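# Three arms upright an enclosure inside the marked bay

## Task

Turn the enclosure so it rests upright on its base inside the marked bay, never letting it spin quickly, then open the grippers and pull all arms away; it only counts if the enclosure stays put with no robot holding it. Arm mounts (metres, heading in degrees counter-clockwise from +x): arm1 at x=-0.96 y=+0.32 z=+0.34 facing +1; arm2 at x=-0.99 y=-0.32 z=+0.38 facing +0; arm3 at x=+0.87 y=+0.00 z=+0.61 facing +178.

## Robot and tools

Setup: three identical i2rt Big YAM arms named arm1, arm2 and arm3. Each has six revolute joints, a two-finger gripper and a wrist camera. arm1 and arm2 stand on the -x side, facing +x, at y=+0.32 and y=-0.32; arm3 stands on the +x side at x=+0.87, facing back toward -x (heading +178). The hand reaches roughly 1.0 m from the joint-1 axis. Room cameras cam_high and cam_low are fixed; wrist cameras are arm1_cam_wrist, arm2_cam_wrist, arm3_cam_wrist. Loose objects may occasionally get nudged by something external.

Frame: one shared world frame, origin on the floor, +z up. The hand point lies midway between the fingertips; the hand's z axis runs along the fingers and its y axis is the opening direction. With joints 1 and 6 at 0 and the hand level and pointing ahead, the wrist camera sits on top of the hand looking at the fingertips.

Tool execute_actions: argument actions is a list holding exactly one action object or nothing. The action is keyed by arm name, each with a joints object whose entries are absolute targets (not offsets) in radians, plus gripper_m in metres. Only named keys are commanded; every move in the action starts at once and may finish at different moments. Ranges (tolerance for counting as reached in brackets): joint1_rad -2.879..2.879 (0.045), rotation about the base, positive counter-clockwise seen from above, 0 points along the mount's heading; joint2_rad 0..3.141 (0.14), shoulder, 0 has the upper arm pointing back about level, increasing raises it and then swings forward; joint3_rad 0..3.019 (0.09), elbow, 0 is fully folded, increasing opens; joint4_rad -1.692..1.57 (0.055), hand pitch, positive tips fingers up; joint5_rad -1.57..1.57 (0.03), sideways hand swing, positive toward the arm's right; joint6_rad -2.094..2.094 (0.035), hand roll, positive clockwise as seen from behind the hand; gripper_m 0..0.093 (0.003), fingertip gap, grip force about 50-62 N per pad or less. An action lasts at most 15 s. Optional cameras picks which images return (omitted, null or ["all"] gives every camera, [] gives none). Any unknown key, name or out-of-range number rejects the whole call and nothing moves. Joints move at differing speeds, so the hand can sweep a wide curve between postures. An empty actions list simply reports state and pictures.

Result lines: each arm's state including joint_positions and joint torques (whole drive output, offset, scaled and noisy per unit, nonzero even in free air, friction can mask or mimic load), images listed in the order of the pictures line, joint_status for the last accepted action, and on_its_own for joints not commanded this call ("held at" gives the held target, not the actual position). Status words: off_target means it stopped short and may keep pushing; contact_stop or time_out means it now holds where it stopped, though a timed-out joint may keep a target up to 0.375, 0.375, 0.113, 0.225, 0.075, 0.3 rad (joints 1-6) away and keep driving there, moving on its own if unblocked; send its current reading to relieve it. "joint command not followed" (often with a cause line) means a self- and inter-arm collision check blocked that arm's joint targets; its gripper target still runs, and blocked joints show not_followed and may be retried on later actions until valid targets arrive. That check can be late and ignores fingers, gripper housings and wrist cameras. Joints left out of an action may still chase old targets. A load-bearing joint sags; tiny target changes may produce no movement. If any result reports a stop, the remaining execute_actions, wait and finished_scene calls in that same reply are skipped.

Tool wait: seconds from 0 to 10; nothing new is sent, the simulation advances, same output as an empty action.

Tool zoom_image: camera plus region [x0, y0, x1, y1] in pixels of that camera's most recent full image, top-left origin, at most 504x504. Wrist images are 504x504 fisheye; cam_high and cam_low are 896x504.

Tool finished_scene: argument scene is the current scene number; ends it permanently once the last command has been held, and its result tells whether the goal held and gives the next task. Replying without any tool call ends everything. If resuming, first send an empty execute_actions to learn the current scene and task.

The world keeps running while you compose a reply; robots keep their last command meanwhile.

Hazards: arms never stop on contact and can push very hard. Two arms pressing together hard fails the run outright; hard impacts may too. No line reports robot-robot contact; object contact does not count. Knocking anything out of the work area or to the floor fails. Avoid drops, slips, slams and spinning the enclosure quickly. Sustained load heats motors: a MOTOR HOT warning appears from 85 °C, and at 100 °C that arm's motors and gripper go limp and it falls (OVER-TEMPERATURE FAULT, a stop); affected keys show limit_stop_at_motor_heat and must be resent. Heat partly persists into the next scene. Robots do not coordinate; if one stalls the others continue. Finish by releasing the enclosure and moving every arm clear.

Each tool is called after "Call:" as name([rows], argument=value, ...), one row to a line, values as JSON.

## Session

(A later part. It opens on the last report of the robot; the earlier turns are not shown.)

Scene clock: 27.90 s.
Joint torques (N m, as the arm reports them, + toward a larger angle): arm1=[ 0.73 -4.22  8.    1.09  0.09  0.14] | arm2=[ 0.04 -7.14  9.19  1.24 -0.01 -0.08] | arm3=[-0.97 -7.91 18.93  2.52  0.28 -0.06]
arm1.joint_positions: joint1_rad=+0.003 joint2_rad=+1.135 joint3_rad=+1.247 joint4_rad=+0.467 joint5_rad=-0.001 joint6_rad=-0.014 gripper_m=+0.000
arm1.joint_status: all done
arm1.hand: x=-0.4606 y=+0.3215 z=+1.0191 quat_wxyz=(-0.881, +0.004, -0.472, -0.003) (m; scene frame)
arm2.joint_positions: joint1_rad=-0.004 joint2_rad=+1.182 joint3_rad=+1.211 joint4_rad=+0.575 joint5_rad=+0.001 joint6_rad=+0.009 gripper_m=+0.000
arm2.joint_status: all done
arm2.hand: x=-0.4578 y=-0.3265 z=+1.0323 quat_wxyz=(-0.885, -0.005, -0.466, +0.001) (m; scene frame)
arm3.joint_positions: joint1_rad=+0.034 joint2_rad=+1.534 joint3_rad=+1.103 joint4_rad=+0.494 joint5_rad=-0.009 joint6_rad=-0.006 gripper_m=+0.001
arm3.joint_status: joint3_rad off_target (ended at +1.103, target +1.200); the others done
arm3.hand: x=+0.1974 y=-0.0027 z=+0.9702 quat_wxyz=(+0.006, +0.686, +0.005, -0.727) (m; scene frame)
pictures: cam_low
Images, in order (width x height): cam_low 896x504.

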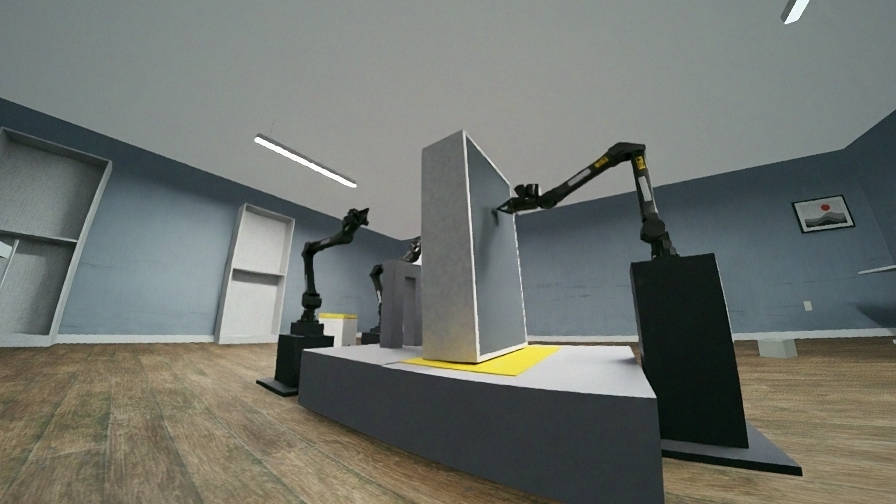

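Call:
execute_actions([
  {"arm3":{"joints":{"joint2_rad":1.58,"joint3_rad":1.12,"joint4_rad":0.545}},"arm1":{"joints":{"joint2_rad":0.85,"joint3_rad":0.95}},"arm2":{"joints":{"joint2_rad":0.9,"joint3_rad":0.9}}},
], cameras=[])

Call:
execute_actions([
  {"arm3":{"joints":{"joint2_rad":1.53,"joint3_rad":1.05,"joint4_rad":0.57}},"arm1":{"joints":{"joint2_rad":0.6,"joint3_rad":0.75,"joint4_rad":0.2}},"arm2":{"joints":{"joint2_rad":0.6,"joint3_rad":0.75,"joint4_rad":0.2}}},
], cameras=["cam_low"])

Scene clock: 29.57 s.
Joint torques (N m, as the arm reports them, + toward a larger angle): arm1=[ 0.74 -0.61  8.01  1.11  0.09  0.14] | arm2=[ 0.11 -3.27  9.1   1.32  0.   -0.09] | arm3=[-1.4  -5.01 19.32  2.28  0.32 -0.03]
arm1.joint_positions: joint1_rad=+0.003 joint2_rad=+0.837 joint3_rad=+0.948 joint4_rad=+0.467 joint5_rad=-0.001 joint6_rad=-0.014 gripper_m=+0.000
arm1.joint_status: all done
arm1.hand: x=-0.5653 y=+0.3204 z=+0.9727 quat_wxyz=(-0.881, +0.004, -0.473, -0.003) (m; scene frame)
arm2.joint_positions: joint1_rad=-0.004 joint2_rad=+0.886 joint3_rad=+0.912 joint4_rad=+0.575 joint5_rad=+0.001 joint6_rad=+0.009 gripper_m=+0.000
arm2.joint_status: all done
arm2.hand: x=-0.5639 y=-0.3253 z=+0.9912 quat_wxyz=(-0.884, -0.005, -0.467, +0.001) (m; scene frame)
arm3.joint_positions: joint1_rad=+0.034 joint2_rad=+1.479 joint3_rad=+1.018 joint4_rad=+0.520 joint5_rad=-0.010 joint6_rad=-0.006 gripper_m=+0.001
arm3.joint_status: joint3_rad off_target (ended at +1.018, target +1.120); the others done
arm3.hand: x=+0.2234 y=-0.0030 z=+0.9616 quat_wxyz=(+0.006, +0.687, +0.005, -0.726) (m; scene frame)
pictures: none
No camera images: the call's "cameras" was empty. Leave "cameras" out to get every camera's image.

Scene clock: 30.73 s.
Joint torques (N m, as the arm reports them, + toward a larger angle): arm1=[0.7  1.05 8.77 1.07 0.09 0.14] | arm2=[ 0.12 -0.71  9.96  1.29  0.   -0.1 ] | arm3=[-1.24 -9.41 14.76  2.26  0.32 -0.04]
arm1.joint_positions: joint1_rad=+0.003 joint2_rad=+0.594 joint3_rad=+0.740 joint4_rad=+0.205 joint5_rad=-0.001 joint6_rad=-0.014 gripper_m=+0.000
arm1.joint_status: all done
arm1.hand: x=-0.6139 y=+0.3205 z=+0.8771 quat_wxyz=(-0.822, +0.005, -0.569, -0.003) (m; scene frame)
arm2.joint_positions: joint1_rad=-0.004 joint2_rad=+0.589 joint3_rad=+0.749 joint4_rad=+0.213 joint5_rad=+0.001 joint6_rad=+0.009 gripper_m=+0.000
arm2.joint_status: all done
arm2.hand: x=-0.6329 y=-0.3245 z=+0.9233 quat_wxyz=(-0.825, -0.006, -0.565, +0.001) (m; scene frame)
arm3.joint_positions: joint1_rad=+0.034 joint2_rad=+1.476 joint3_rad=+0.998 joint4_rad=+0.552 joint5_rad=-0.010 joint6_rad=-0.006 gripper_m=+0.001
arm3.joint_status: all done
arm3.hand: x=+0.2277 y=-0.0033 z=+0.9597 quat_wxyz=(+0.006, +0.682, +0.005, -0.731) (m; scene frame)
pictures: cam_low
Images, in order (width x height): cam_low 896x504.

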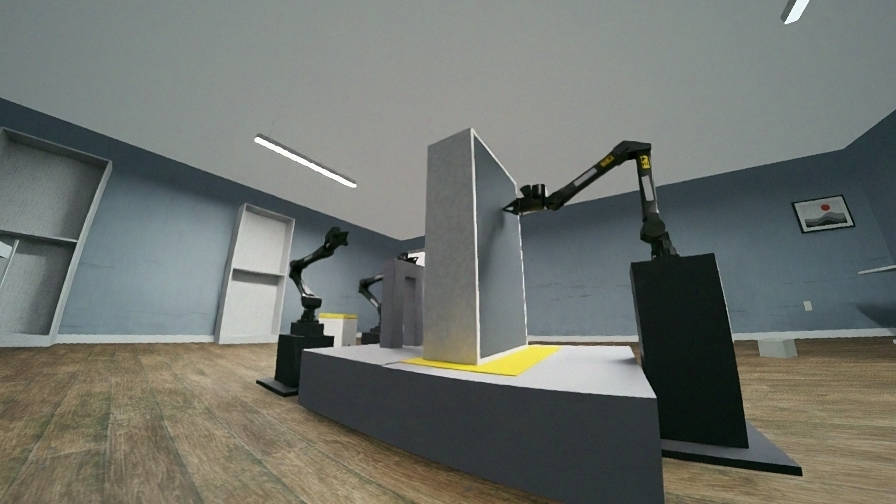

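Call:
execute_actions([
  {"arm3":{"joints":{"joint2_rad":0.7,"joint3_rad":0.75,"joint4_rad":0.3}}},
], cameras=["cam_low","cam_high"])

Scene clock: 32.40 s.
Joint torques (N m, as the arm reports them, + toward a larger angle): arm1=[0.69 1.2  8.75 1.07 0.09 0.14] | arm2=[-0.05 -0.42 10.07  1.25  0.   -0.08] | arm3=[-1.38 -2.3  12.04  0.78  0.15  0.04]
arm1.joint_positions: joint1_rad=+0.003 joint2_rad=+0.594 joint3_rad=+0.740 joint4_rad=+0.205 joint5_rad=-0.001 joint6_rad=-0.014 gripper_m=+0.000
arm1.joint_status: not commanded
arm1.hand: x=-0.6139 y=+0.3205 z=+0.8771 quat_wxyz=(-0.822, +0.005, -0.569, -0.003) (m; scene frame)
arm2.joint_positions: joint1_rad=-0.004 joint2_rad=+0.589 joint3_rad=+0.749 joint4_rad=+0.213 joint5_rad=+0.001 joint6_rad=+0.009 gripper_m=+0.000
arm2.joint_status: not commanded
arm2.hand: x=-0.6329 y=-0.3245 z=+0.9233 quat_wxyz=(-0.825, -0.006, -0.565, +0.001) (m; scene frame)
arm3.joint_positions: joint1_rad=+0.033 joint2_rad=+0.692 joint3_rad=+0.740 joint4_rad=+0.309 joint5_rad=-0.005 joint6_rad=-0.006 gripper_m=+0.001
arm3.joint_status: all done
arm3.hand: x=+0.4794 y=+0.0011 z=+1.1327 quat_wxyz=(+0.004, +0.572, +0.002, -0.820) (m; scene frame)
pictures: cam_high, cam_low
Images, in order (width x height): cam_high 896x504, cam_low 896x504.

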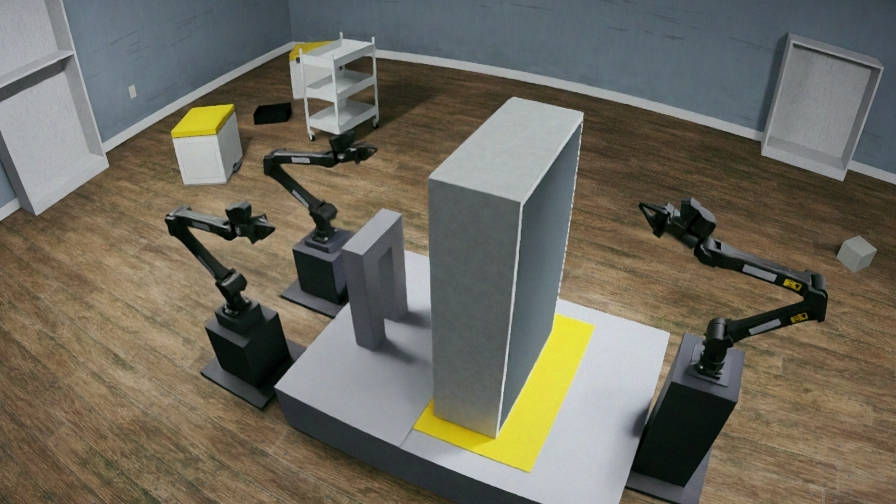

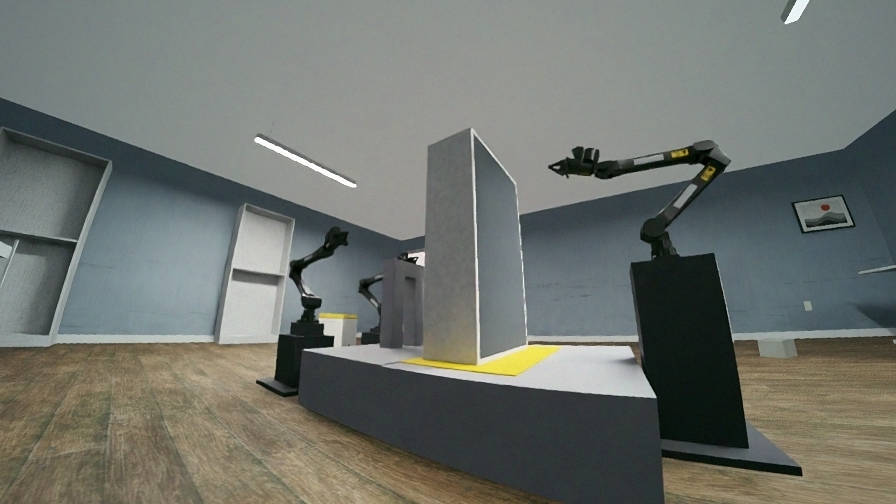

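Call:
finished_scene(scene=2)

The scene is finished: the task was done.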